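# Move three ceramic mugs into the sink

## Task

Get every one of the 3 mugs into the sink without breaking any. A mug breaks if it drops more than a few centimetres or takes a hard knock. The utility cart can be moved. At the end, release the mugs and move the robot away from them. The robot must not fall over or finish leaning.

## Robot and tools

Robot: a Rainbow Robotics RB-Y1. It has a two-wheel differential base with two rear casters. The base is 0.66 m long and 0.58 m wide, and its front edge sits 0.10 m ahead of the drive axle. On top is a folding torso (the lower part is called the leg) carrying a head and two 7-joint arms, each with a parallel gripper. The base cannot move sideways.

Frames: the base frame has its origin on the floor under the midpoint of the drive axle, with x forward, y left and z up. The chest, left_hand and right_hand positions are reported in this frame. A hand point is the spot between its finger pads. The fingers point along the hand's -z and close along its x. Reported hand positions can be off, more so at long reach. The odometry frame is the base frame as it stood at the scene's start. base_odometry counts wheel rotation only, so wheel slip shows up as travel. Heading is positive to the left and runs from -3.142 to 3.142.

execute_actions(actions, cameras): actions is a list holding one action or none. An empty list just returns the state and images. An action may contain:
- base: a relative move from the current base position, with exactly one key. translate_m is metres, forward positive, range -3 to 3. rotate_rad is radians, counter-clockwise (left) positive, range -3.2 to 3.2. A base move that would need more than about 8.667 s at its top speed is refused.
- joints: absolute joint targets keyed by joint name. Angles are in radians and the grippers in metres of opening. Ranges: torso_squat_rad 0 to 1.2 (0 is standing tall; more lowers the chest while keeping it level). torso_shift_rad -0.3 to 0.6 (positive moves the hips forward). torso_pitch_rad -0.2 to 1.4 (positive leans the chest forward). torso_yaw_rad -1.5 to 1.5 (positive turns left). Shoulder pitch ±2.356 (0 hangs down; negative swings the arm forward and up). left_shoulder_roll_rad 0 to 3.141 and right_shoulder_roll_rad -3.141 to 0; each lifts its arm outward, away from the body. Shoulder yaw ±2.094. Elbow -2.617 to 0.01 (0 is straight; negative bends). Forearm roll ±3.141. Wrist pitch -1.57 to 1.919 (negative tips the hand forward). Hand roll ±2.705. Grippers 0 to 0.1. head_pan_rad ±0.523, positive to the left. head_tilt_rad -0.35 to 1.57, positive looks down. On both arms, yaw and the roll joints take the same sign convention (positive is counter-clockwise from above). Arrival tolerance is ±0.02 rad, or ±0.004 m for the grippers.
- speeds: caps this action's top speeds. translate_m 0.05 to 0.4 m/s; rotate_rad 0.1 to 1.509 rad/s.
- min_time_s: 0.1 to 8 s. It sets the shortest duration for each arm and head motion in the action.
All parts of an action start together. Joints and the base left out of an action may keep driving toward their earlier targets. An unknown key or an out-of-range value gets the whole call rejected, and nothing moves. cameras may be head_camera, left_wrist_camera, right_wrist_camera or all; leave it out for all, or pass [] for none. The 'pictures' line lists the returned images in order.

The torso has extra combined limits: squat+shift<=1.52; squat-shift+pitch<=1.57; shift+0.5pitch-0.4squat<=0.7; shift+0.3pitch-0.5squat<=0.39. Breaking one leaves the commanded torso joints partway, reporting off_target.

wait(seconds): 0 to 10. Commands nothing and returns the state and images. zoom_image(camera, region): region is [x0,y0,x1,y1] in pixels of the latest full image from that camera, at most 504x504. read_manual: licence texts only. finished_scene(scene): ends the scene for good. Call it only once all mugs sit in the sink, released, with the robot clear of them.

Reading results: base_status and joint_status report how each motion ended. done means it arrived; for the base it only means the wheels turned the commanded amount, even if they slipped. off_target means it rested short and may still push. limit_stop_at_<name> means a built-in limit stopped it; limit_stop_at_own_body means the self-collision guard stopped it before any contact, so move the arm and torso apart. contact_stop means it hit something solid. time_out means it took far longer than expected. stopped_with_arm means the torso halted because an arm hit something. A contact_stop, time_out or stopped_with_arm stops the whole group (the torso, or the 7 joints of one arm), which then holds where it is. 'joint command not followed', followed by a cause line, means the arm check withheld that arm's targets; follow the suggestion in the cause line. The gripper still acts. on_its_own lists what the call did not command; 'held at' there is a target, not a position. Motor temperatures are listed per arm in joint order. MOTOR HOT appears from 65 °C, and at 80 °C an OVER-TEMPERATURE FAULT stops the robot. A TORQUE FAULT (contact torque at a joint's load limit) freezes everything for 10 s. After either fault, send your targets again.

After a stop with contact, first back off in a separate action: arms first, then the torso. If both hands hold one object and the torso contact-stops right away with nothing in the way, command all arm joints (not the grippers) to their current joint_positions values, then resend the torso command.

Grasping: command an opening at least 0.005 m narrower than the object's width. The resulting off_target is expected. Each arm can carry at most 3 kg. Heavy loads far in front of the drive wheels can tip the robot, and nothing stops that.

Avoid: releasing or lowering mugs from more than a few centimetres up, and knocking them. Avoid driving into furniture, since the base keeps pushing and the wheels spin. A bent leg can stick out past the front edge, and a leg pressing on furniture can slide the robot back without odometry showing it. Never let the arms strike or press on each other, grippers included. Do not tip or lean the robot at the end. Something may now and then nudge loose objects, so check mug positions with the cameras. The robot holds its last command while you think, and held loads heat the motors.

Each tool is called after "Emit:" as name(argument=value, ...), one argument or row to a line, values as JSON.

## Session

Emit:
execute_actions(
  actions=[],
  cameras=["head_camera"],
)

Scene clock: 0.00 s.
Motor temperatures (°C, as the motors report them): left_arm=[25 28 32 33 32 36 30] | right_arm=[30 31 25 28 34 31 37]
base_odometry: x=+0.000 y=+0.000 heading=+0.000 (m, m, rad; odometry frame)
base_status: not commanded
joint_positions: torso_squat_rad=+0.350 torso_shift_rad=-0.001 torso_pitch_rad=-0.002 torso_yaw_rad=+0.001 left_shoulder_pitch_rad=-0.020 left_shoulder_roll_rad=+0.032 left_shoulder_yaw_rad=+0.015 left_elbow_rad=-0.252 left_forearm_roll_rad=-0.010 left_wrist_pitch_rad=-0.030 left_hand_roll_rad=-0.011 left_gripper_m=+0.099 right_shoulder_pitch_rad=+0.021 right_shoulder_roll_rad=-0.039 right_shoulder_yaw_rad=+0.019 right_elbow_rad=-0.248 right_forearm_roll_rad=-0.021 right_wrist_pitch_rad=+0.048 right_hand_roll_rad=+0.015 right_gripper_m=+0.100 head_pan_rad=+0.001 head_tilt_rad=+0.399
joint_status: not commanded
chest: x=-0.2292 y=+0.0001 z=+1.2474 quat_wxyz=(+1.000, +0.000, -0.001, +0.000) (m; base frame)
left_hand: x=-0.0850 y=+0.2454 z=+0.5776 quat_wxyz=(+0.988, +0.018, -0.150, -0.008) (m; base frame)
right_hand: x=-0.1334 y=-0.2477 z=+0.5684 quat_wxyz=(+0.996, -0.018, -0.091, +0.005) (m; base frame)
pictures: head_camera
Images, in order (width x height): head_camera 896x504.

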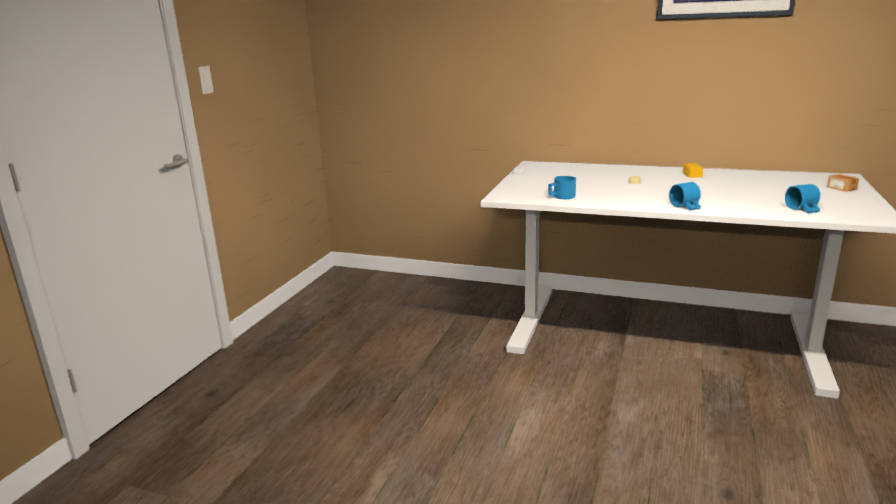

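Emit:
execute_actions(
  actions=[
    {"base":{"rotate_rad":-0.34},"joints":{"left_shoulder_pitch_rad":-0.9,"left_elbow_rad":-0.8,"left_wrist_pitch_rad":1.7,"right_shoulder_pitch_rad":-0.9,"right_elbow_rad":-0.8,"right_wrist_pitch_rad":1.7,"left_shoulder_roll_rad":0.6,"right_shoulder_roll_rad":-0.6,"head_tilt_rad":0.7}},
  ],
  cameras=[],
)

Emit:
execute_actions(
  actions=[
    {"base":{"translate_m":1.48}},
  ],
  cameras=[],
)

Emit:
execute_actions(
  actions=[
    {"base":{"rotate_rad":0.08}},
  ],
  cameras=["head_camera"],
)

Scene clock: 9.97 s.
Motor temperatures (°C, as the motors report them): left_arm=[25 28 32 33 32 36 30] | right_arm=[30 31 25 28 34 31 37]
base_odometry: x=+0.000 y=+0.000 heading=-0.340 (m, m, rad; odometry frame)
base_status: done
joint_positions: torso_squat_rad=+0.350 torso_shift_rad=-0.001 torso_pitch_rad=-0.002 torso_yaw_rad=+0.001 left_shoulder_pitch_rad=-0.900 left_shoulder_roll_rad=+0.600 left_shoulder_yaw_rad=+0.015 left_elbow_rad=-0.800 left_forearm_roll_rad=-0.010 left_wrist_pitch_rad=+1.700 left_hand_roll_rad=-0.011 left_gripper_m=+0.099 right_shoulder_pitch_rad=-0.900 right_shoulder_roll_rad=-0.600 right_shoulder_yaw_rad=+0.019 right_elbow_rad=-0.800 right_forearm_roll_rad=-0.021 right_wrist_pitch_rad=+1.700 right_hand_roll_rad=+0.015 right_gripper_m=+0.100 head_pan_rad=+0.001 head_tilt_rad=+0.700
joint_status: all done
chest: x=-0.2293 y=+0.0001 z=+1.2474 quat_wxyz=(+1.000, +0.000, -0.001, +0.000) (m; base frame)
left_hand: x=+0.2486 y=+0.4915 z=+1.0408 quat_wxyz=(+0.964, +0.248, -0.018, +0.097) (m; base frame)
right_hand: x=+0.2506 y=-0.4843 z=+1.0371 quat_wxyz=(+0.966, -0.246, -0.015, -0.082) (m; base frame)
pictures: none
No camera images: the call's "cameras" was empty. Leave "cameras" out to get every camera's image.

Scene clock: 15.23 s.
Motor temperatures (°C, as the motors report them): left_arm=[25 28 32 33 32 36 30] | right_arm=[30 31 25 28 34 31 37]
base_odometry: x=+1.395 y=-0.494 heading=-0.340 (m, m, rad; odometry frame)
base_status: done
joint_positions: torso_squat_rad=+0.350 torso_shift_rad=-0.001 torso_pitch_rad=-0.002 torso_yaw_rad=+0.001 left_shoulder_pitch_rad=-0.900 left_shoulder_roll_rad=+0.600 left_shoulder_yaw_rad=+0.015 left_elbow_rad=-0.800 left_forearm_roll_rad=-0.010 left_wrist_pitch_rad=+1.700 left_hand_roll_rad=-0.011 left_gripper_m=+0.099 right_shoulder_pitch_rad=-0.900 right_shoulder_roll_rad=-0.600 right_shoulder_yaw_rad=+0.019 right_elbow_rad=-0.800 right_forearm_roll_rad=-0.021 right_wrist_pitch_rad=+1.700 right_hand_roll_rad=+0.015 right_gripper_m=+0.100 head_pan_rad=+0.001 head_tilt_rad=+0.700
joint_status: not commanded
chest: x=-0.2292 y=+0.0001 z=+1.2474 quat_wxyz=(+1.000, +0.000, -0.001, +0.000) (m; base frame)
left_hand: x=+0.2486 y=+0.4915 z=+1.0407 quat_wxyz=(+0.964, +0.248, -0.018, +0.097) (m; base frame)
right_hand: x=+0.2506 y=-0.4843 z=+1.0369 quat_wxyz=(+0.966, -0.246, -0.015, -0.082) (m; base frame)
pictures: none
No camera images: the call's "cameras" was empty. Leave "cameras" out to get every camera's image.

Scene clock: 16.60 s.
Motor temperatures (°C, as the motors report them): left_arm=[25 28 32 33 32 36 30] | right_arm=[30 31 25 28 34 31 37]
base_odometry: x=+1.395 y=-0.494 heading=-0.261 (m, m, rad; odometry frame)
base_status: done
joint_positions: torso_squat_rad=+0.350 torso_shift_rad=-0.001 torso_pitch_rad=-0.002 torso_yaw_rad=+0.001 left_shoulder_pitch_rad=-0.900 left_shoulder_roll_rad=+0.600 left_shoulder_yaw_rad=+0.015 left_elbow_rad=-0.800 left_forearm_roll_rad=-0.010 left_wrist_pitch_rad=+1.700 left_hand_roll_rad=-0.011 left_gripper_m=+0.099 right_shoulder_pitch_rad=-0.900 right_shoulder_roll_rad=-0.600 right_shoulder_yaw_rad=+0.019 right_elbow_rad=-0.800 right_forearm_roll_rad=-0.021 right_wrist_pitch_rad=+1.700 right_hand_roll_rad=+0.015 right_gripper_m=+0.100 head_pan_rad=+0.001 head_tilt_rad=+0.700
joint_status: not commanded
chest: x=-0.2292 y=+0.0000 z=+1.2474 quat_wxyz=(+1.000, +0.000, -0.001, +0.000) (m; base frame)
left_hand: x=+0.2486 y=+0.4915 z=+1.0407 quat_wxyz=(+0.964, +0.248, -0.018, +0.097) (m; base frame)
right_hand: x=+0.2506 y=-0.4843 z=+1.0369 quat_wxyz=(+0.966, -0.246, -0.015, -0.082) (m; base frame)
pictures: head_camera
Images, in order (width x height): head_camera 896x504.

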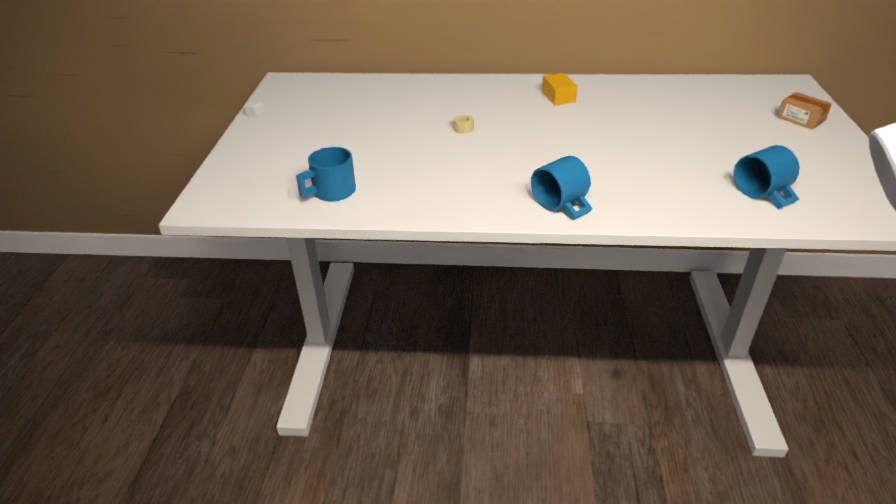

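Emit:
execute_actions(
  actions=[
    {"base":{"translate_m":0.64},"joints":{"left_shoulder_roll_rad":0.2,"right_shoulder_roll_rad":-0.2,"right_hand_roll_rad":0.7,"head_tilt_rad":1.1}},
  ],
)

Scene clock: 24.07 s.
Motor temperatures (°C, as the motors report them): left_arm=[25 28 32 33 32 36 30] | right_arm=[31 31 25 28 34 31 37]
base_odometry: x=+2.014 y=-0.658 heading=-0.260 (m, m, rad; odometry frame)
base_status: done
joint_positions: torso_squat_rad=+0.350 torso_shift_rad=-0.001 torso_pitch_rad=-0.002 torso_yaw_rad=+0.001 left_shoulder_pitch_rad=-0.900 left_shoulder_roll_rad=+0.200 left_shoulder_yaw_rad=+0.015 left_elbow_rad=-0.800 left_forearm_roll_rad=-0.010 left_wrist_pitch_rad=+1.700 left_hand_roll_rad=-0.011 left_gripper_m=+0.099 right_shoulder_pitch_rad=-0.900 right_shoulder_roll_rad=-0.200 right_shoulder_yaw_rad=+0.019 right_elbow_rad=-0.800 right_forearm_roll_rad=-0.021 right_wrist_pitch_rad=+1.700 right_hand_roll_rad=+0.700 right_gripper_m=+0.100 head_pan_rad=+0.001 head_tilt_rad=+1.100
joint_status: all done
chest: x=-0.2291 y=+0.0001 z=+1.2474 quat_wxyz=(+1.000, +0.000, -0.001, +0.000) (m; base frame)
left_hand: x=+0.2595 y=+0.2631 z=+0.9486 quat_wxyz=(+0.990, +0.126, +0.009, -0.057) (m; base frame)
right_hand: x=+0.2588 y=-0.2551 z=+0.9465 quat_wxyz=(+0.908, -0.113, +0.053, +0.401) (m; base frame)
pictures: head_camera, left_wrist_camera, right_wrist_camera
Images, in order (width x height): head_camera 896x504, left_wrist_camera 644x364, right_wrist_camera 644x364.

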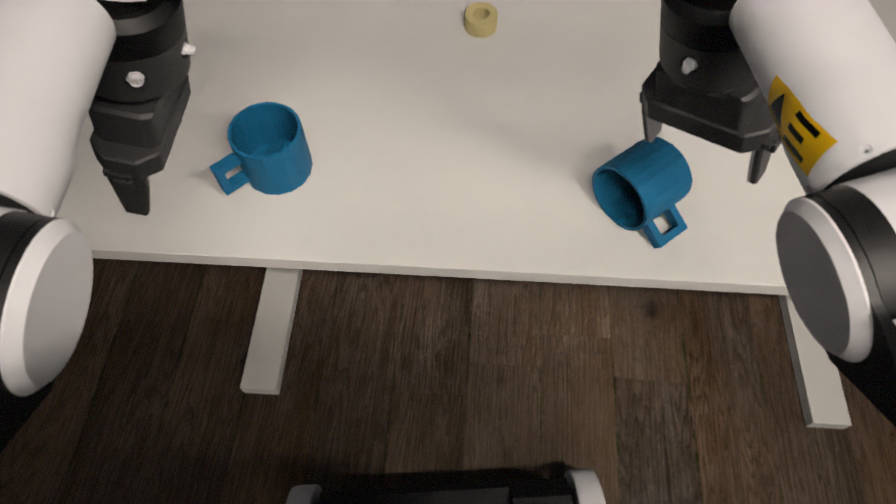

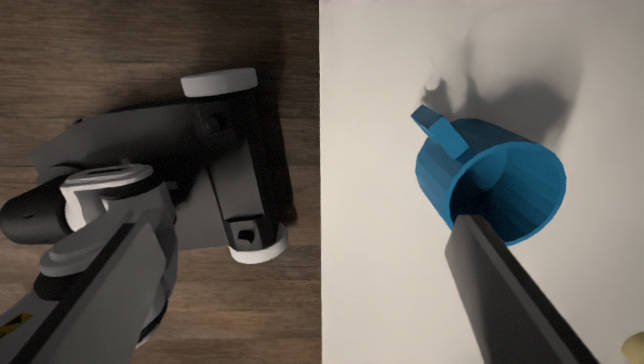

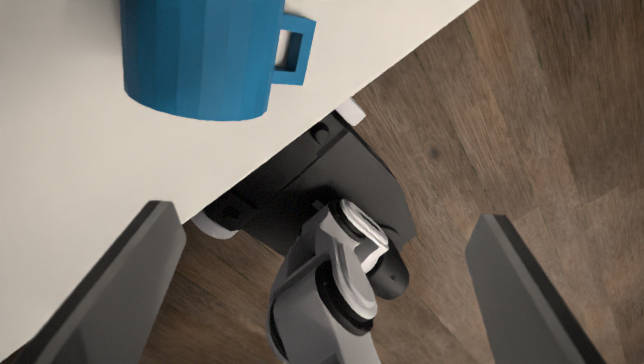

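Emit:
execute_actions(
  actions=[
    {"base":{"translate_m":0.1},"joints":{"left_shoulder_roll_rad":0.1,"torso_squat_rad":0.5}},
  ],
)

Scene clock: 27.63 s.
Motor temperatures (°C, as the motors report them): left_arm=[25 28 32 33 32 36 30] | right_arm=[31 31 25 28 34 31 37]
base_odometry: x=+2.110 y=-0.684 heading=-0.260 (m, m, rad; odometry frame)
base_status: done
joint_positions: torso_squat_rad=+0.500 torso_shift_rad=-0.001 torso_pitch_rad=-0.002 torso_yaw_rad=+0.001 left_shoulder_pitch_rad=-0.900 left_shoulder_roll_rad=+0.100 left_shoulder_yaw_rad=+0.015 left_elbow_rad=-0.800 left_forearm_roll_rad=-0.010 left_wrist_pitch_rad=+1.700 left_hand_roll_rad=-0.011 left_gripper_m=+0.099 right_shoulder_pitch_rad=-0.900 right_shoulder_roll_rad=-0.200 right_shoulder_yaw_rad=+0.019 right_elbow_rad=-0.800 right_forearm_roll_rad=-0.021 right_wrist_pitch_rad=+1.700 right_hand_roll_rad=+0.700 right_gripper_m=+0.100 head_pan_rad=+0.001 head_tilt_rad=+1.100
joint_status: all done
chest: x=-0.2291 y=+0.0000 z=+1.2042 quat_wxyz=(+1.000, +0.000, -0.001, +0.000) (m; base frame)
left_hand: x=+0.2502 y=+0.2035 z=+0.8917 quat_wxyz=(+0.991, +0.095, +0.016, -0.096) (m; base frame)
right_hand: x=+0.2588 y=-0.2552 z=+0.9033 quat_wxyz=(+0.908, -0.113, +0.053, +0.400) (m; base frame)
pictures: head_camera, left_wrist_camera, right_wrist_camera
Images, in order (width x height): head_camera 896x504, left_wrist_camera 644x364, right_wrist_camera 644x364.

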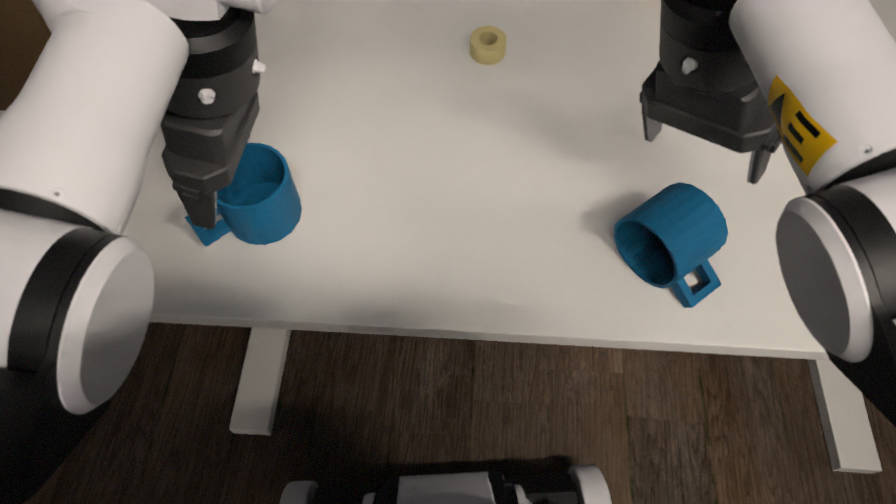

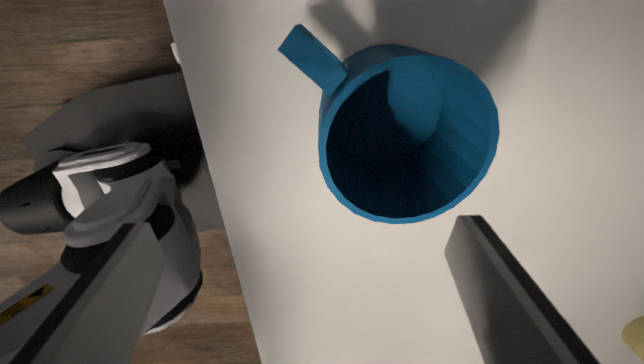

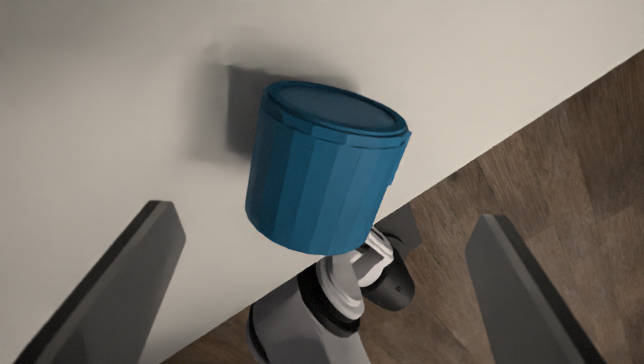

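Emit:
execute_actions(
  actions=[
    {"joints":{"right_hand_roll_rad":0.55,"torso_squat_rad":0.65}},
  ],
  cameras=["left_wrist_camera","right_wrist_camera"],
)

Scene clock: 33.03 s.
Motor temperatures (°C, as the motors report them): left_arm=[25 28 32 33 32 36 30] | right_arm=[31 31 25 28 34 31 37]
base_odometry: x=+2.110 y=-0.684 heading=-0.260 (m, m, rad; odometry frame)
base_status: not commanded
joint_positions: torso_squat_rad=+0.650 torso_shift_rad=-0.001 torso_pitch_rad=-0.002 torso_yaw_rad=+0.001 left_shoulder_pitch_rad=-0.900 left_shoulder_roll_rad=+0.100 left_shoulder_yaw_rad=+0.015 left_elbow_rad=-0.800 left_forearm_roll_rad=-0.010 left_wrist_pitch_rad=+1.700 left_hand_roll_rad=-0.011 left_gripper_m=+0.099 right_shoulder_pitch_rad=-0.900 right_shoulder_roll_rad=-0.200 right_shoulder_yaw_rad=+0.019 right_elbow_rad=-0.800 right_forearm_roll_rad=-0.021 right_wrist_pitch_rad=+1.700 right_hand_roll_rad=+0.550 right_gripper_m=+0.100 head_pan_rad=+0.001 head_tilt_rad=+1.100
joint_status: all done
chest: x=-0.2291 y=+0.0000 z=+1.1472 quat_wxyz=(+1.000, +0.000, -0.001, +0.000) (m; base frame)
left_hand: x=+0.2502 y=+0.2035 z=+0.8347 quat_wxyz=(+0.991, +0.095, +0.016, -0.096) (m; base frame)
right_hand: x=+0.2588 y=-0.2552 z=+0.8464 quat_wxyz=(+0.935, -0.117, +0.044, +0.331) (m; base frame)
pictures: left_wrist_camera, right_wrist_camera
Images, in order (width x height): left_wrist_camera 644x364, right_wrist_camera 644x364.

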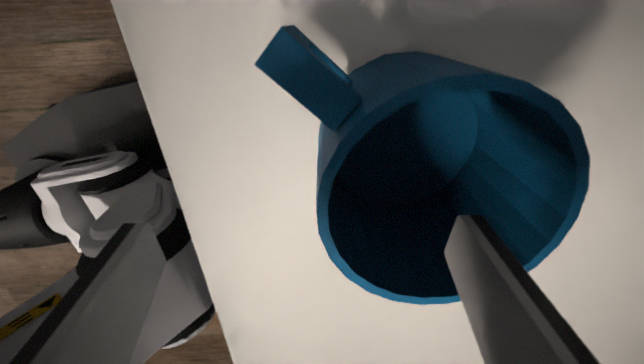

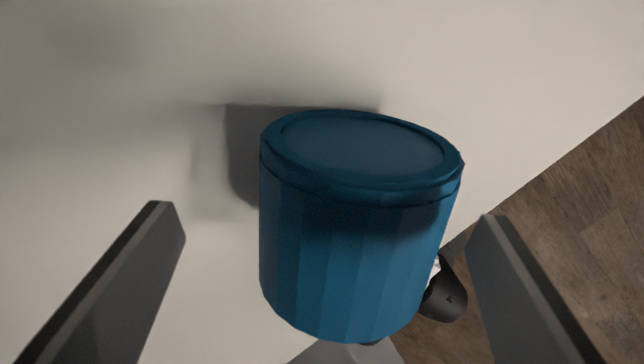

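Emit:
execute_actions(
  actions=[
    {"joints":{"right_hand_roll_rad":0.47,"right_wrist_pitch_rad":1.82,"right_shoulder_roll_rad":-0.17,"torso_squat_rad":0.7}},
  ],
  cameras=["left_wrist_camera","right_wrist_camera"],
)

Scene clock: 37.47 s.
Motor temperatures (°C, as the motors report them): left_arm=[26 28 32 33 32 36 30] | right_arm=[31 31 25 29 34 31 37]
base_odometry: x=+2.110 y=-0.684 heading=-0.260 (m, m, rad; odometry frame)
base_status: not commanded
joint_positions: torso_squat_rad=+0.700 torso_shift_rad=-0.001 torso_pitch_rad=-0.002 torso_yaw_rad=+0.001 left_shoulder_pitch_rad=-0.900 left_shoulder_roll_rad=+0.100 left_shoulder_yaw_rad=+0.015 left_elbow_rad=-0.800 left_forearm_roll_rad=-0.010 left_wrist_pitch_rad=+1.700 left_hand_roll_rad=-0.011 left_gripper_m=+0.099 right_shoulder_pitch_rad=-0.900 right_shoulder_roll_rad=-0.170 right_shoulder_yaw_rad=+0.019 right_elbow_rad=-0.800 right_forearm_roll_rad=-0.021 right_wrist_pitch_rad=+1.820 right_hand_roll_rad=+0.470 right_gripper_m=+0.100 head_pan_rad=+0.001 head_tilt_rad=+1.100
joint_status: all done
chest: x=-0.2291 y=+0.0000 z=+1.1253 quat_wxyz=(+1.000, +0.000, -0.001, +0.000) (m; base frame)
left_hand: x=+0.2503 y=+0.2035 z=+0.8128 quat_wxyz=(+0.991, +0.095, +0.016, -0.095) (m; base frame)
right_hand: x=+0.2291 y=-0.2412 z=+0.8229 quat_wxyz=(+0.944, -0.100, +0.098, +0.297) (m; base frame)
pictures: left_wrist_camera, right_wrist_camera
Images, in order (width x height): left_wrist_camera 644x364, right_wrist_camera 644x364.

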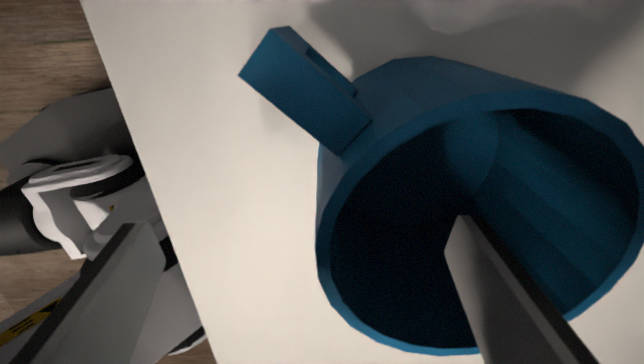

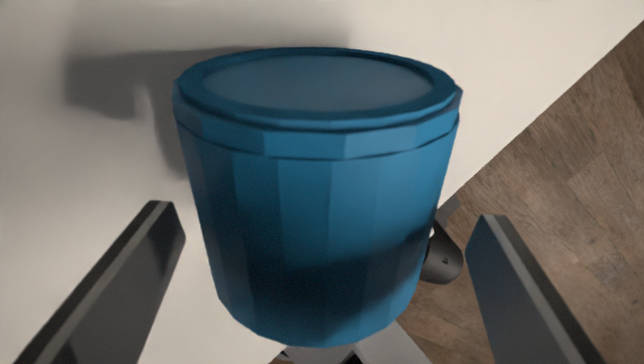

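Emit:
execute_actions(
  actions=[
    {"joints":{"torso_squat_rad":0.74,"right_elbow_rad":-0.74,"right_wrist_pitch_rad":1.76}},
  ],
  cameras=[],
)

Emit:
execute_actions(
  actions=[
    {"joints":{"left_gripper_m":0,"right_gripper_m":0}},
  ],
  cameras=[],
)

Emit:
execute_actions(
  actions=[
    {"joints":{"torso_squat_rad":0.62}},
  ],
)

Scene clock: 43.03 s.
Motor temperatures (°C, as the motors report them): left_arm=[26 28 32 33 32 36 30] | right_arm=[31 31 25 29 34 31 37]
base_odometry: x=+2.110 y=-0.684 heading=-0.260 (m, m, rad; odometry frame)
base_status: not commanded
joint_positions: torso_squat_rad=+0.740 torso_shift_rad=-0.001 torso_pitch_rad=-0.002 torso_yaw_rad=+0.001 left_shoulder_pitch_rad=-0.900 left_shoulder_roll_rad=+0.100 left_shoulder_yaw_rad=+0.015 left_elbow_rad=-0.800 left_forearm_roll_rad=-0.010 left_wrist_pitch_rad=+1.700 left_hand_roll_rad=-0.011 left_gripper_m=+0.099 right_shoulder_pitch_rad=-0.900 right_shoulder_roll_rad=-0.170 right_shoulder_yaw_rad=+0.019 right_elbow_rad=-0.740 right_forearm_roll_rad=-0.021 right_wrist_pitch_rad=+1.760 right_hand_roll_rad=+0.470 right_gripper_m=+0.100 head_pan_rad=+0.001 head_tilt_rad=+1.100
joint_status: all done
chest: x=-0.2291 y=+0.0000 z=+1.1069 quat_wxyz=(+1.000, +0.000, -0.001, +0.000) (m; base frame)
left_hand: x=+0.2503 y=+0.2035 z=+0.7943 quat_wxyz=(+0.991, +0.095, +0.016, -0.095) (m; base frame)
right_hand: x=+0.2288 y=-0.2450 z=+0.7895 quat_wxyz=(+0.945, -0.100, +0.098, +0.297) (m; base frame)
pictures: none
No camera images: the call's "cameras" was empty. Leave "cameras" out to get every camera's image.

Scene clock: 44.53 s.
Motor temperatures (°C, as the motors report them): left_arm=[26 28 32 33 32 36 30] | right_arm=[31 31 25 29 34 31 37]
base_odometry: x=+2.110 y=-0.684 heading=-0.260 (m, m, rad; odometry frame)
base_status: not commanded
joint_positions: torso_squat_rad=+0.740 torso_shift_rad=-0.001 torso_pitch_rad=-0.002 torso_yaw_rad=+0.001 left_shoulder_pitch_rad=-0.900 left_shoulder_roll_rad=+0.100 left_shoulder_yaw_rad=+0.015 left_elbow_rad=-0.800 left_forearm_roll_rad=-0.010 left_wrist_pitch_rad=+1.700 left_hand_roll_rad=-0.011 left_gripper_m=+0.005 right_shoulder_pitch_rad=-0.900 right_shoulder_roll_rad=-0.170 right_shoulder_yaw_rad=+0.019 right_elbow_rad=-0.740 right_forearm_roll_rad=-0.021 right_wrist_pitch_rad=+1.760 right_hand_roll_rad=+0.470 right_gripper_m=+0.090 head_pan_rad=+0.001 head_tilt_rad=+1.100
joint_status: left_gripper_m off_target (ended at +0.005, target +0.000); right_gripper_m off_target (ended at +0.090, target +0.000)
chest: x=-0.2291 y=+0.0000 z=+1.1069 quat_wxyz=(+1.000, +0.000, -0.001, +0.000) (m; base frame)
left_hand: x=+0.2504 y=+0.2035 z=+0.7946 quat_wxyz=(+0.991, +0.095, +0.016, -0.096) (m; base frame)
right_hand: x=+0.2288 y=-0.2450 z=+0.7895 quat_wxyz=(+0.945, -0.100, +0.098, +0.297) (m; base frame)
pictures: none
No camera images: the call's "cameras" was empty. Leave "cameras" out to get every camera's image.

Scene clock: 45.70 s.
Motor temperatures (°C, as the motors report them): left_arm=[26 28 32 33 32 36 30] | right_arm=[31 31 25 29 34 31 37]
base_odometry: x=+2.110 y=-0.684 heading=-0.260 (m, m, rad; odometry frame)
base_status: not commanded
joint_positions: torso_squat_rad=+0.620 torso_shift_rad=-0.001 torso_pitch_rad=-0.002 torso_yaw_rad=+0.001 left_shoulder_pitch_rad=-0.900 left_shoulder_roll_rad=+0.100 left_shoulder_yaw_rad=+0.015 left_elbow_rad=-0.800 left_forearm_roll_rad=-0.010 left_wrist_pitch_rad=+1.700 left_hand_roll_rad=-0.011 left_gripper_m=+0.005 right_shoulder_pitch_rad=-0.900 right_shoulder_roll_rad=-0.170 right_shoulder_yaw_rad=+0.019 right_elbow_rad=-0.740 right_forearm_roll_rad=-0.021 right_wrist_pitch_rad=+1.760 right_hand_roll_rad=+0.470 right_gripper_m=+0.090 head_pan_rad=+0.001 head_tilt_rad=+1.100
joint_status: all done
chest: x=-0.2290 y=+0.0000 z=+1.1596 quat_wxyz=(+1.000, +0.000, -0.001, +0.000) (m; base frame)
left_hand: x=+0.2502 y=+0.2036 z=+0.8468 quat_wxyz=(+0.991, +0.095, +0.016, -0.095) (m; base frame)
right_hand: x=+0.2287 y=-0.2450 z=+0.8420 quat_wxyz=(+0.945, -0.100, +0.098, +0.297) (m; base frame)
pictures: head_camera, left_wrist_camera, right_wrist_camera
Images, in order (width x height): head_camera 896x504, left_wrist_camera 644x364, right_wrist_camera 644x364.

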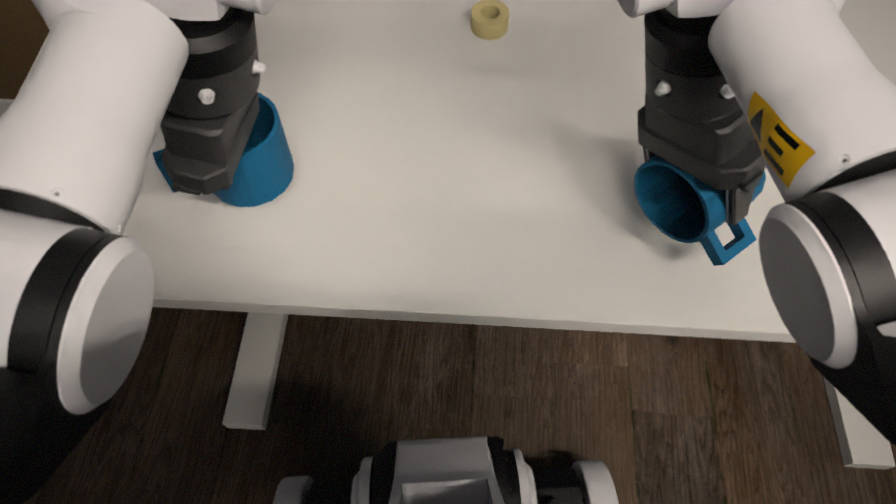

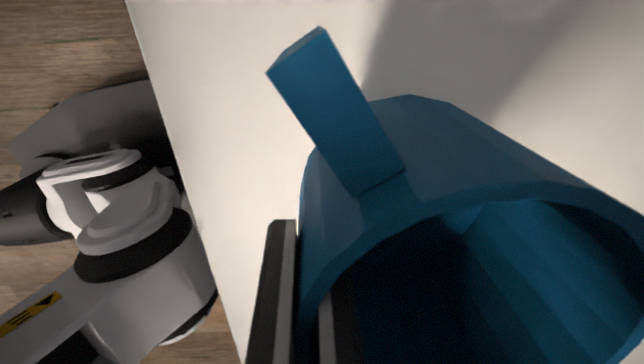

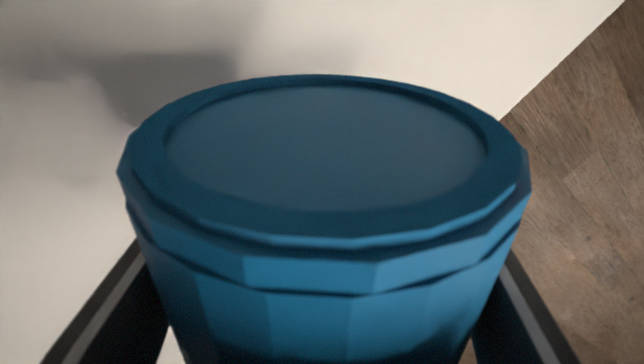

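Both held. Raise, back off, turn around and look.

Emit:
execute_actions(
  actions=[
    {"joints":{"torso_squat_rad":0.0,"left_shoulder_pitch_rad":-1.2,"left_wrist_pitch_rad":1.9,"left_shoulder_roll_rad":0.35,"right_shoulder_pitch_rad":-1.2,"right_wrist_pitch_rad":1.9,"right_shoulder_roll_rad":-0.35,"head_tilt_rad":0.4},"min_time_s":2},
  ],
  cameras=[],
)

Emit:
execute_actions(
  actions=[
    {"base":{"translate_m":-0.6}},
  ],
  cameras=[],
)

Emit:
execute_actions(
  actions=[
    {"base":{"rotate_rad":3.14},"speeds":{"rotate_rad":1.0}},
  ],
  cameras=["head_camera"],
)

Scene clock: 51.70 s.
Motor temperatures (°C, as the motors report them): left_arm=[26 28 32 33 32 36 30] | right_arm=[31 31 25 29 34 31 37]
base_odometry: x=+2.110 y=-0.684 heading=-0.260 (m, m, rad; odometry frame)
base_status: not commanded
joint_positions: torso_squat_rad=+0.000 torso_shift_rad=-0.001 torso_pitch_rad=-0.002 torso_yaw_rad=+0.001 left_shoulder_pitch_rad=-1.200 left_shoulder_roll_rad=+0.350 left_shoulder_yaw_rad=+0.015 left_elbow_rad=-0.800 left_forearm_roll_rad=-0.010 left_wrist_pitch_rad=+1.900 left_hand_roll_rad=-0.011 left_gripper_m=+0.005 right_shoulder_pitch_rad=-1.199 right_shoulder_roll_rad=-0.349 right_shoulder_yaw_rad=+0.019 right_elbow_rad=-0.740 right_forearm_roll_rad=-0.021 right_wrist_pitch_rad=+1.900 right_hand_roll_rad=+0.470 right_gripper_m=+0.090 head_pan_rad=+0.001 head_tilt_rad=+0.400
joint_status: all done
chest: x=-0.2290 y=+0.0001 z=+1.2899 quat_wxyz=(+1.000, +0.000, -0.001, +0.000) (m; base frame)
left_hand: x=+0.3081 y=+0.2986 z=+1.1626 quat_wxyz=(+0.984, +0.171, -0.050, -0.008) (m; base frame)
right_hand: x=+0.2988 y=-0.2975 z=+1.1452 quat_wxyz=(+0.955, -0.172, +0.022, +0.240) (m; base frame)
pictures: none
No camera images: the call's "cameras" was empty. Leave "cameras" out to get every camera's image.

Scene clock: 54.67 s.
Motor temperatures (°C, as the motors report them): left_arm=[26 28 32 33 32 36 30] | right_arm=[31 31 25 29 34 31 37]
base_odometry: x=+1.531 y=-0.530 heading=-0.259 (m, m, rad; odometry frame)
base_status: done
joint_positions: torso_squat_rad=+0.000 torso_shift_rad=-0.001 torso_pitch_rad=-0.002 torso_yaw_rad=+0.001 left_shoulder_pitch_rad=-1.200 left_shoulder_roll_rad=+0.350 left_shoulder_yaw_rad=+0.015 left_elbow_rad=-0.800 left_forearm_roll_rad=-0.010 left_wrist_pitch_rad=+1.900 left_hand_roll_rad=-0.011 left_gripper_m=+0.005 right_shoulder_pitch_rad=-1.199 right_shoulder_roll_rad=-0.349 right_shoulder_yaw_rad=+0.019 right_elbow_rad=-0.740 right_forearm_roll_rad=-0.021 right_wrist_pitch_rad=+1.900 right_hand_roll_rad=+0.470 right_gripper_m=+0.090 head_pan_rad=+0.001 head_tilt_rad=+0.400
joint_status: not commanded
chest: x=-0.2291 y=+0.0001 z=+1.2899 quat_wxyz=(+1.000, +0.000, -0.001, +0.000) (m; base frame)
left_hand: x=+0.3080 y=+0.2986 z=+1.1627 quat_wxyz=(+0.984, +0.171, -0.050, -0.008) (m; base frame)
right_hand: x=+0.2987 y=-0.2975 z=+1.1455 quat_wxyz=(+0.955, -0.172, +0.022, +0.240) (m; base frame)
pictures: none
No camera images: the call's "cameras" was empty. Leave "cameras" out to get every camera's image.

Scene clock: 60.13 s.
Motor temperatures (°C, as the motors report them): left_arm=[26 28 32 33 32 36 30] | right_arm=[31 31 25 29 34 31 37]
base_odometry: x=+1.530 y=-0.530 heading=+2.880 (m, m, rad; odometry frame)
base_status: done
joint_positions: torso_squat_rad=+0.000 torso_shift_rad=-0.001 torso_pitch_rad=-0.002 torso_yaw_rad=+0.001 left_shoulder_pitch_rad=-1.200 left_shoulder_roll_rad=+0.350 left_shoulder_yaw_rad=+0.015 left_elbow_rad=-0.800 left_forearm_roll_rad=-0.010 left_wrist_pitch_rad=+1.900 left_hand_roll_rad=-0.011 left_gripper_m=+0.005 right_shoulder_pitch_rad=-1.199 right_shoulder_roll_rad=-0.350 right_shoulder_yaw_rad=+0.019 right_elbow_rad=-0.740 right_forearm_roll_rad=-0.021 right_wrist_pitch_rad=+1.900 right_hand_roll_rad=+0.470 right_gripper_m=+0.090 head_pan_rad=+0.001 head_tilt_rad=+0.400
joint_status: not commanded
chest: x=-0.2291 y=+0.0001 z=+1.2899 quat_wxyz=(+1.000, +0.000, -0.001, +0.000) (m; base frame)
left_hand: x=+0.3080 y=+0.2987 z=+1.1628 quat_wxyz=(+0.984, +0.172, -0.050, -0.008) (m; base frame)
right_hand: x=+0.2987 y=-0.2976 z=+1.1455 quat_wxyz=(+0.955, -0.172, +0.022, +0.240) (m; base frame)
pictures: head_camera
Images, in order (width x height): head_camera 896x504.

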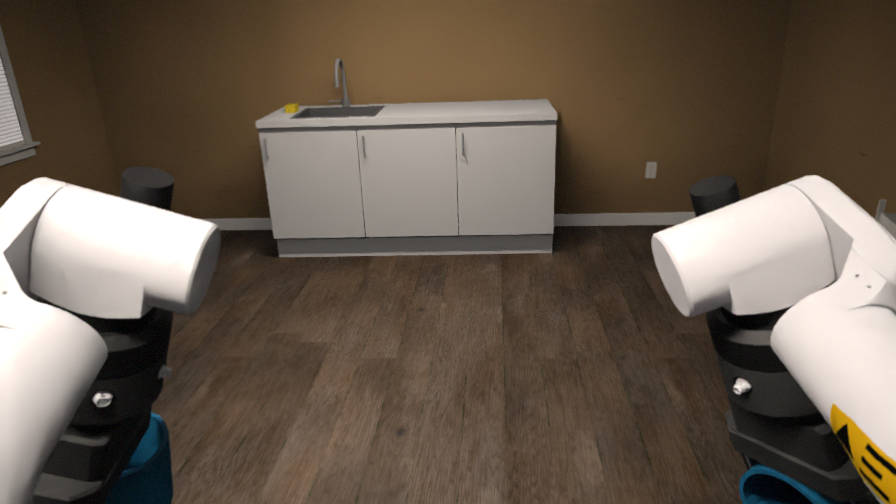

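Emit:
execute_actions(
  actions=[
    {"base":{"rotate_rad":0.28}},
  ],
  cameras=[],
)

Emit:
execute_actions(
  actions=[
    {"base":{"translate_m":2.55}},
  ],
  cameras=[],
)

Emit:
execute_actions(
  actions=[
    {"base":{"rotate_rad":-0.28}},
  ],
  cameras=["head_camera"],
)

Scene clock: 65.53 s.
Motor temperatures (°C, as the motors report them): left_arm=[26 28 32 33 32 36 30] | right_arm=[31 31 25 29 34 31 37]
base_odometry: x=+1.531 y=-0.530 heading=-3.123 (m, m, rad; odometry frame)
base_status: done
joint_positions: torso_squat_rad=+0.000 torso_shift_rad=-0.001 torso_pitch_rad=-0.002 torso_yaw_rad=+0.001 left_shoulder_pitch_rad=-1.200 left_shoulder_roll_rad=+0.350 left_shoulder_yaw_rad=+0.015 left_elbow_rad=-0.800 left_forearm_roll_rad=-0.010 left_wrist_pitch_rad=+1.900 left_hand_roll_rad=-0.011 left_gripper_m=+0.005 right_shoulder_pitch_rad=-1.199 right_shoulder_roll_rad=-0.350 right_shoulder_yaw_rad=+0.019 right_elbow_rad=-0.740 right_forearm_roll_rad=-0.021 right_wrist_pitch_rad=+1.900 right_hand_roll_rad=+0.470 right_gripper_m=+0.090 head_pan_rad=+0.001 head_tilt_rad=+0.400
joint_status: not commanded
chest: x=-0.2291 y=+0.0000 z=+1.2899 quat_wxyz=(+1.000, +0.000, -0.001, +0.000) (m; base frame)
left_hand: x=+0.3080 y=+0.2987 z=+1.1628 quat_wxyz=(+0.984, +0.172, -0.050, -0.008) (m; base frame)
right_hand: x=+0.2987 y=-0.2976 z=+1.1455 quat_wxyz=(+0.955, -0.172, +0.022, +0.240) (m; base frame)
pictures: none
No camera images: the call's "cameras" was empty. Leave "cameras" out to get every camera's image.

Scene clock: 73.27 s.
Motor temperatures (°C, as the motors report them): left_arm=[26 28 32 33 32 36 30] | right_arm=[32 31 25 29 34 31 37]
base_odometry: x=-1.019 y=-0.578 heading=-3.123 (m, m, rad; odometry frame)
base_status: done
joint_positions: torso_squat_rad=+0.000 torso_shift_rad=-0.001 torso_pitch_rad=-0.002 torso_yaw_rad=+0.001 left_shoulder_pitch_rad=-1.200 left_shoulder_roll_rad=+0.350 left_shoulder_yaw_rad=+0.015 left_elbow_rad=-0.800 left_forearm_roll_rad=-0.010 left_wrist_pitch_rad=+1.900 left_hand_roll_rad=-0.011 left_gripper_m=+0.005 right_shoulder_pitch_rad=-1.199 right_shoulder_roll_rad=-0.350 right_shoulder_yaw_rad=+0.019 right_elbow_rad=-0.740 right_forearm_roll_rad=-0.021 right_wrist_pitch_rad=+1.900 right_hand_roll_rad=+0.470 right_gripper_m=+0.090 head_pan_rad=+0.001 head_tilt_rad=+0.400
joint_status: not commanded
chest: x=-0.2290 y=+0.0000 z=+1.2899 quat_wxyz=(+1.000, +0.000, -0.001, +0.000) (m; base frame)
left_hand: x=+0.3081 y=+0.2987 z=+1.1627 quat_wxyz=(+0.984, +0.172, -0.050, -0.008) (m; base frame)
right_hand: x=+0.2988 y=-0.2976 z=+1.1454 quat_wxyz=(+0.955, -0.172, +0.022, +0.240) (m; base frame)
pictures: none
No camera images: the call's "cameras" was empty. Leave "cameras" out to get every camera's image.

Scene clock: 75.03 s.
Motor temperatures (°C, as the motors report them): left_arm=[26 28 32 33 32 36 30] | right_arm=[32 31 25 29 34 31 37]
base_odometry: x=-1.019 y=-0.578 heading=+2.881 (m, m, rad; odometry frame)
base_status: done
joint_positions: torso_squat_rad=+0.000 torso_shift_rad=-0.001 torso_pitch_rad=-0.002 torso_yaw_rad=+0.001 left_shoulder_pitch_rad=-1.200 left_shoulder_roll_rad=+0.350 left_shoulder_yaw_rad=+0.015 left_elbow_rad=-0.800 left_forearm_roll_rad=-0.010 left_wrist_pitch_rad=+1.900 left_hand_roll_rad=-0.011 left_gripper_m=+0.005 right_shoulder_pitch_rad=-1.199 right_shoulder_roll_rad=-0.350 right_shoulder_yaw_rad=+0.019 right_elbow_rad=-0.740 right_forearm_roll_rad=-0.021 right_wrist_pitch_rad=+1.900 right_hand_roll_rad=+0.470 right_gripper_m=+0.090 head_pan_rad=+0.001 head_tilt_rad=+0.400
joint_status: not commanded
chest: x=-0.2290 y=+0.0000 z=+1.2899 quat_wxyz=(+1.000, +0.000, -0.001, +0.000) (m; base frame)
left_hand: x=+0.3080 y=+0.2987 z=+1.1627 quat_wxyz=(+0.984, +0.172, -0.050, -0.008) (m; base frame)
right_hand: x=+0.2988 y=-0.2976 z=+1.1454 quat_wxyz=(+0.955, -0.172, +0.022, +0.240) (m; base frame)
pictures: head_camera
Images, in order (width x height): head_camera 896x504.

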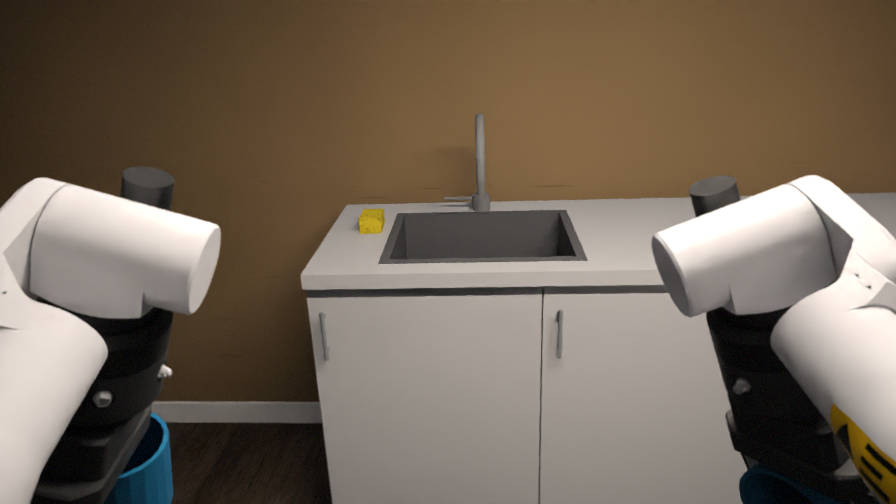

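Emit:
execute_actions(
  actions=[
    {"base":{"rotate_rad":-0.06}},
  ],
  cameras=[],
)

Emit:
execute_actions(
  actions=[
    {"base":{"translate_m":1.03},"joints":{"head_tilt_rad":0.9}},
  ],
)

Scene clock: 78.93 s.
Motor temperatures (°C, as the motors report them): left_arm=[26 28 32 33 32 36 30] | right_arm=[32 31 25 29 34 31 37]
base_odometry: x=-1.019 y=-0.578 heading=+2.821 (m, m, rad; odometry frame)
base_status: done
joint_positions: torso_squat_rad=+0.000 torso_shift_rad=-0.001 torso_pitch_rad=-0.002 torso_yaw_rad=+0.001 left_shoulder_pitch_rad=-1.200 left_shoulder_roll_rad=+0.350 left_shoulder_yaw_rad=+0.015 left_elbow_rad=-0.800 left_forearm_roll_rad=-0.010 left_wrist_pitch_rad=+1.900 left_hand_roll_rad=-0.011 left_gripper_m=+0.005 right_shoulder_pitch_rad=-1.199 right_shoulder_roll_rad=-0.350 right_shoulder_yaw_rad=+0.019 right_elbow_rad=-0.740 right_forearm_roll_rad=-0.021 right_wrist_pitch_rad=+1.900 right_hand_roll_rad=+0.470 right_gripper_m=+0.090 head_pan_rad=+0.001 head_tilt_rad=+0.400
joint_status: not commanded
chest: x=-0.2290 y=+0.0001 z=+1.2899 quat_wxyz=(+1.000, +0.000, -0.001, +0.000) (m; base frame)
left_hand: x=+0.3080 y=+0.2987 z=+1.1627 quat_wxyz=(+0.984, +0.172, -0.050, -0.008) (m; base frame)
right_hand: x=+0.2988 y=-0.2976 z=+1.1454 quat_wxyz=(+0.955, -0.172, +0.022, +0.240) (m; base frame)
pictures: none
No camera images: the call's "cameras" was empty. Leave "cameras" out to get every camera's image.

Scene clock: 82.87 s.
Motor temperatures (°C, as the motors report them): left_arm=[26 28 32 33 32 36 30] | right_arm=[32 31 25 29 34 31 37]
base_odometry: x=-1.996 y=-0.254 heading=+2.821 (m, m, rad; odometry frame)
base_status: done
joint_positions: torso_squat_rad=+0.000 torso_shift_rad=-0.001 torso_pitch_rad=-0.002 torso_yaw_rad=+0.001 left_shoulder_pitch_rad=-1.200 left_shoulder_roll_rad=+0.350 left_shoulder_yaw_rad=+0.015 left_elbow_rad=-0.800 left_forearm_roll_rad=-0.010 left_wrist_pitch_rad=+1.900 left_hand_roll_rad=-0.011 left_gripper_m=+0.005 right_shoulder_pitch_rad=-1.199 right_shoulder_roll_rad=-0.350 right_shoulder_yaw_rad=+0.019 right_elbow_rad=-0.740 right_forearm_roll_rad=-0.021 right_wrist_pitch_rad=+1.900 right_hand_roll_rad=+0.470 right_gripper_m=+0.090 head_pan_rad=+0.001 head_tilt_rad=+0.900
joint_status: all done
chest: x=-0.2290 y=+0.0001 z=+1.2899 quat_wxyz=(+1.000, +0.000, -0.001, +0.000) (m; base frame)
left_hand: x=+0.3081 y=+0.2987 z=+1.1627 quat_wxyz=(+0.984, +0.172, -0.050, -0.008) (m; base frame)
right_hand: x=+0.2988 y=-0.2976 z=+1.1454 quat_wxyz=(+0.955, -0.172, +0.022, +0.240) (m; base frame)
pictures: head_camera, left_wrist_camera, right_wrist_camera
Images, in order (width x height): head_camera 896x504, left_wrist_camera 644x364, right_wrist_camera 644x364.

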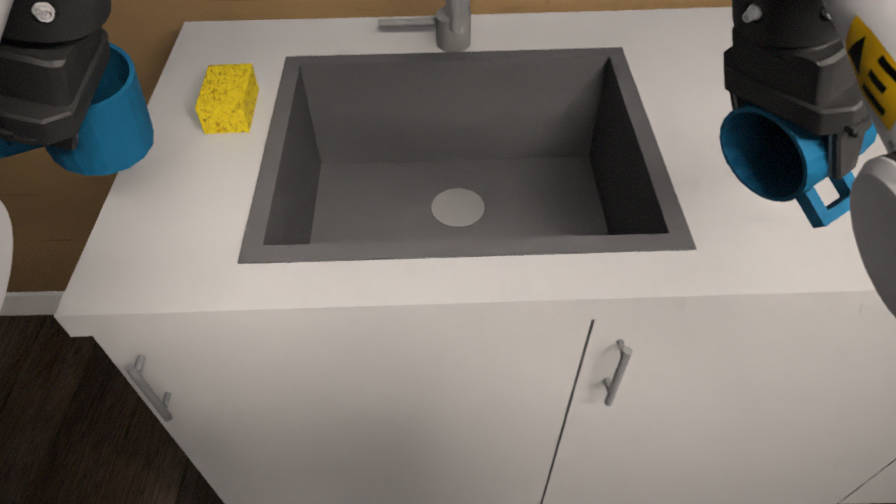

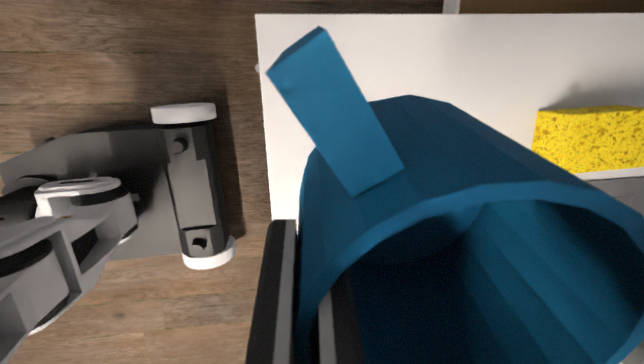

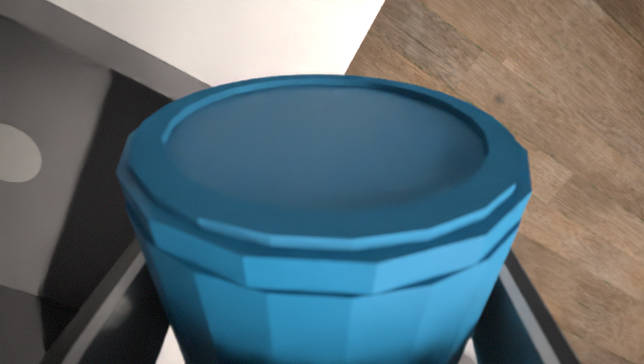

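Emit:
execute_actions(
  actions=[
    {"base":{"translate_m":0.07},"joints":{"torso_shift_rad":0.2,"torso_pitch_rad":0.5,"left_shoulder_pitch_rad":-1.25,"left_elbow_rad":-1.2,"left_wrist_pitch_rad":1.9,"left_shoulder_roll_rad":0.1,"right_shoulder_pitch_rad":-1.25,"right_elbow_rad":-1.2,"right_wrist_pitch_rad":1.9,"right_shoulder_roll_rad":-0.12,"right_hand_roll_rad":0.0,"head_tilt_rad":0.6},"min_time_s":2.5},
  ],
)

Scene clock: 90.03 s.
Motor temperatures (°C, as the motors report them): left_arm=[26 28 32 33 32 36 30] | right_arm=[32 31 25 29 34 31 37]
base_odometry: x=-2.063 y=-0.231 heading=+2.820 (m, m, rad; odometry frame)
base_status: done
joint_positions: torso_squat_rad=+0.000 torso_shift_rad=+0.197 torso_pitch_rad=+0.493 torso_yaw_rad=-0.001 left_shoulder_pitch_rad=-1.250 left_shoulder_roll_rad=+0.100 left_shoulder_yaw_rad=+0.015 left_elbow_rad=-1.200 left_forearm_roll_rad=-0.010 left_wrist_pitch_rad=+1.900 left_hand_roll_rad=-0.011 left_gripper_m=+0.008 right_shoulder_pitch_rad=-1.234 right_shoulder_roll_rad=-0.173 right_shoulder_yaw_rad=+0.011 right_elbow_rad=-1.159 right_forearm_roll_rad=-0.022 right_wrist_pitch_rad=+1.900 right_hand_roll_rad=+0.067 right_gripper_m=+0.090 head_pan_rad=+0.001 head_tilt_rad=+0.600
joint_status: right_shoulder_roll_rad contact_stop (moved +0.177 of +0.230); right_elbow_rad contact_stop_at_right_shoulder_roll_rad (moved -0.419 of -0.460); right_hand_roll_rad contact_stop_at_right_shoulder_roll_rad (moved -0.403 of -0.470); the others done
on_its_own: right_shoulder_roll_rad is held at -0.170, not at your -0.120, since a contact_stop; right_elbow_rad is held at -1.159, not at your -1.200, since a contact_stop; right_hand_roll_rad is held at +0.067, not at your +0.000, since a contact_stop
chest: x=+0.0558 y=-0.0005 z=+1.2395 quat_wxyz=(+0.970, +0.000, +0.244, -0.001) (m; base frame)
left_hand: x=+0.5358 y=+0.1142 z=+0.9422 quat_wxyz=(+0.984, +0.058, -0.007, -0.166) (m; base frame)
right_hand: x=+0.5333 y=-0.1531 z=+0.9299 quat_wxyz=(+0.980, -0.081, +0.019, +0.180) (m; base frame)
pictures: head_camera, left_wrist_camera, right_wrist_camera
Images, in order (width x height): head_camera 896x504, left_wrist_camera 644x364, right_wrist_camera 644x364.

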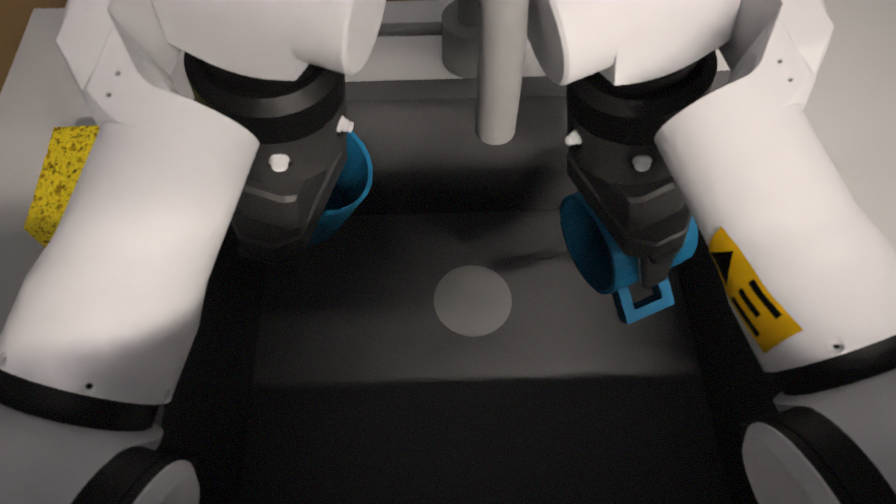

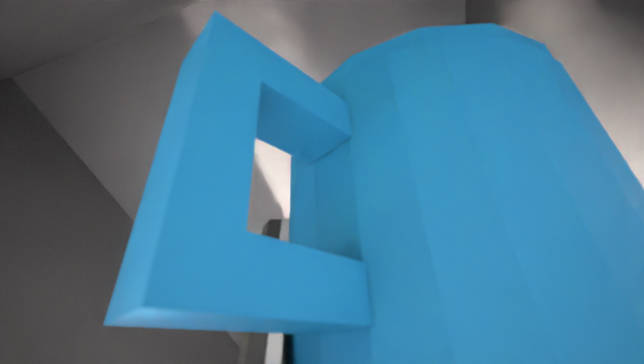

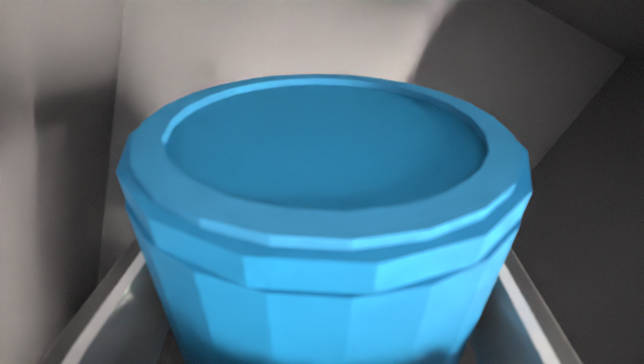

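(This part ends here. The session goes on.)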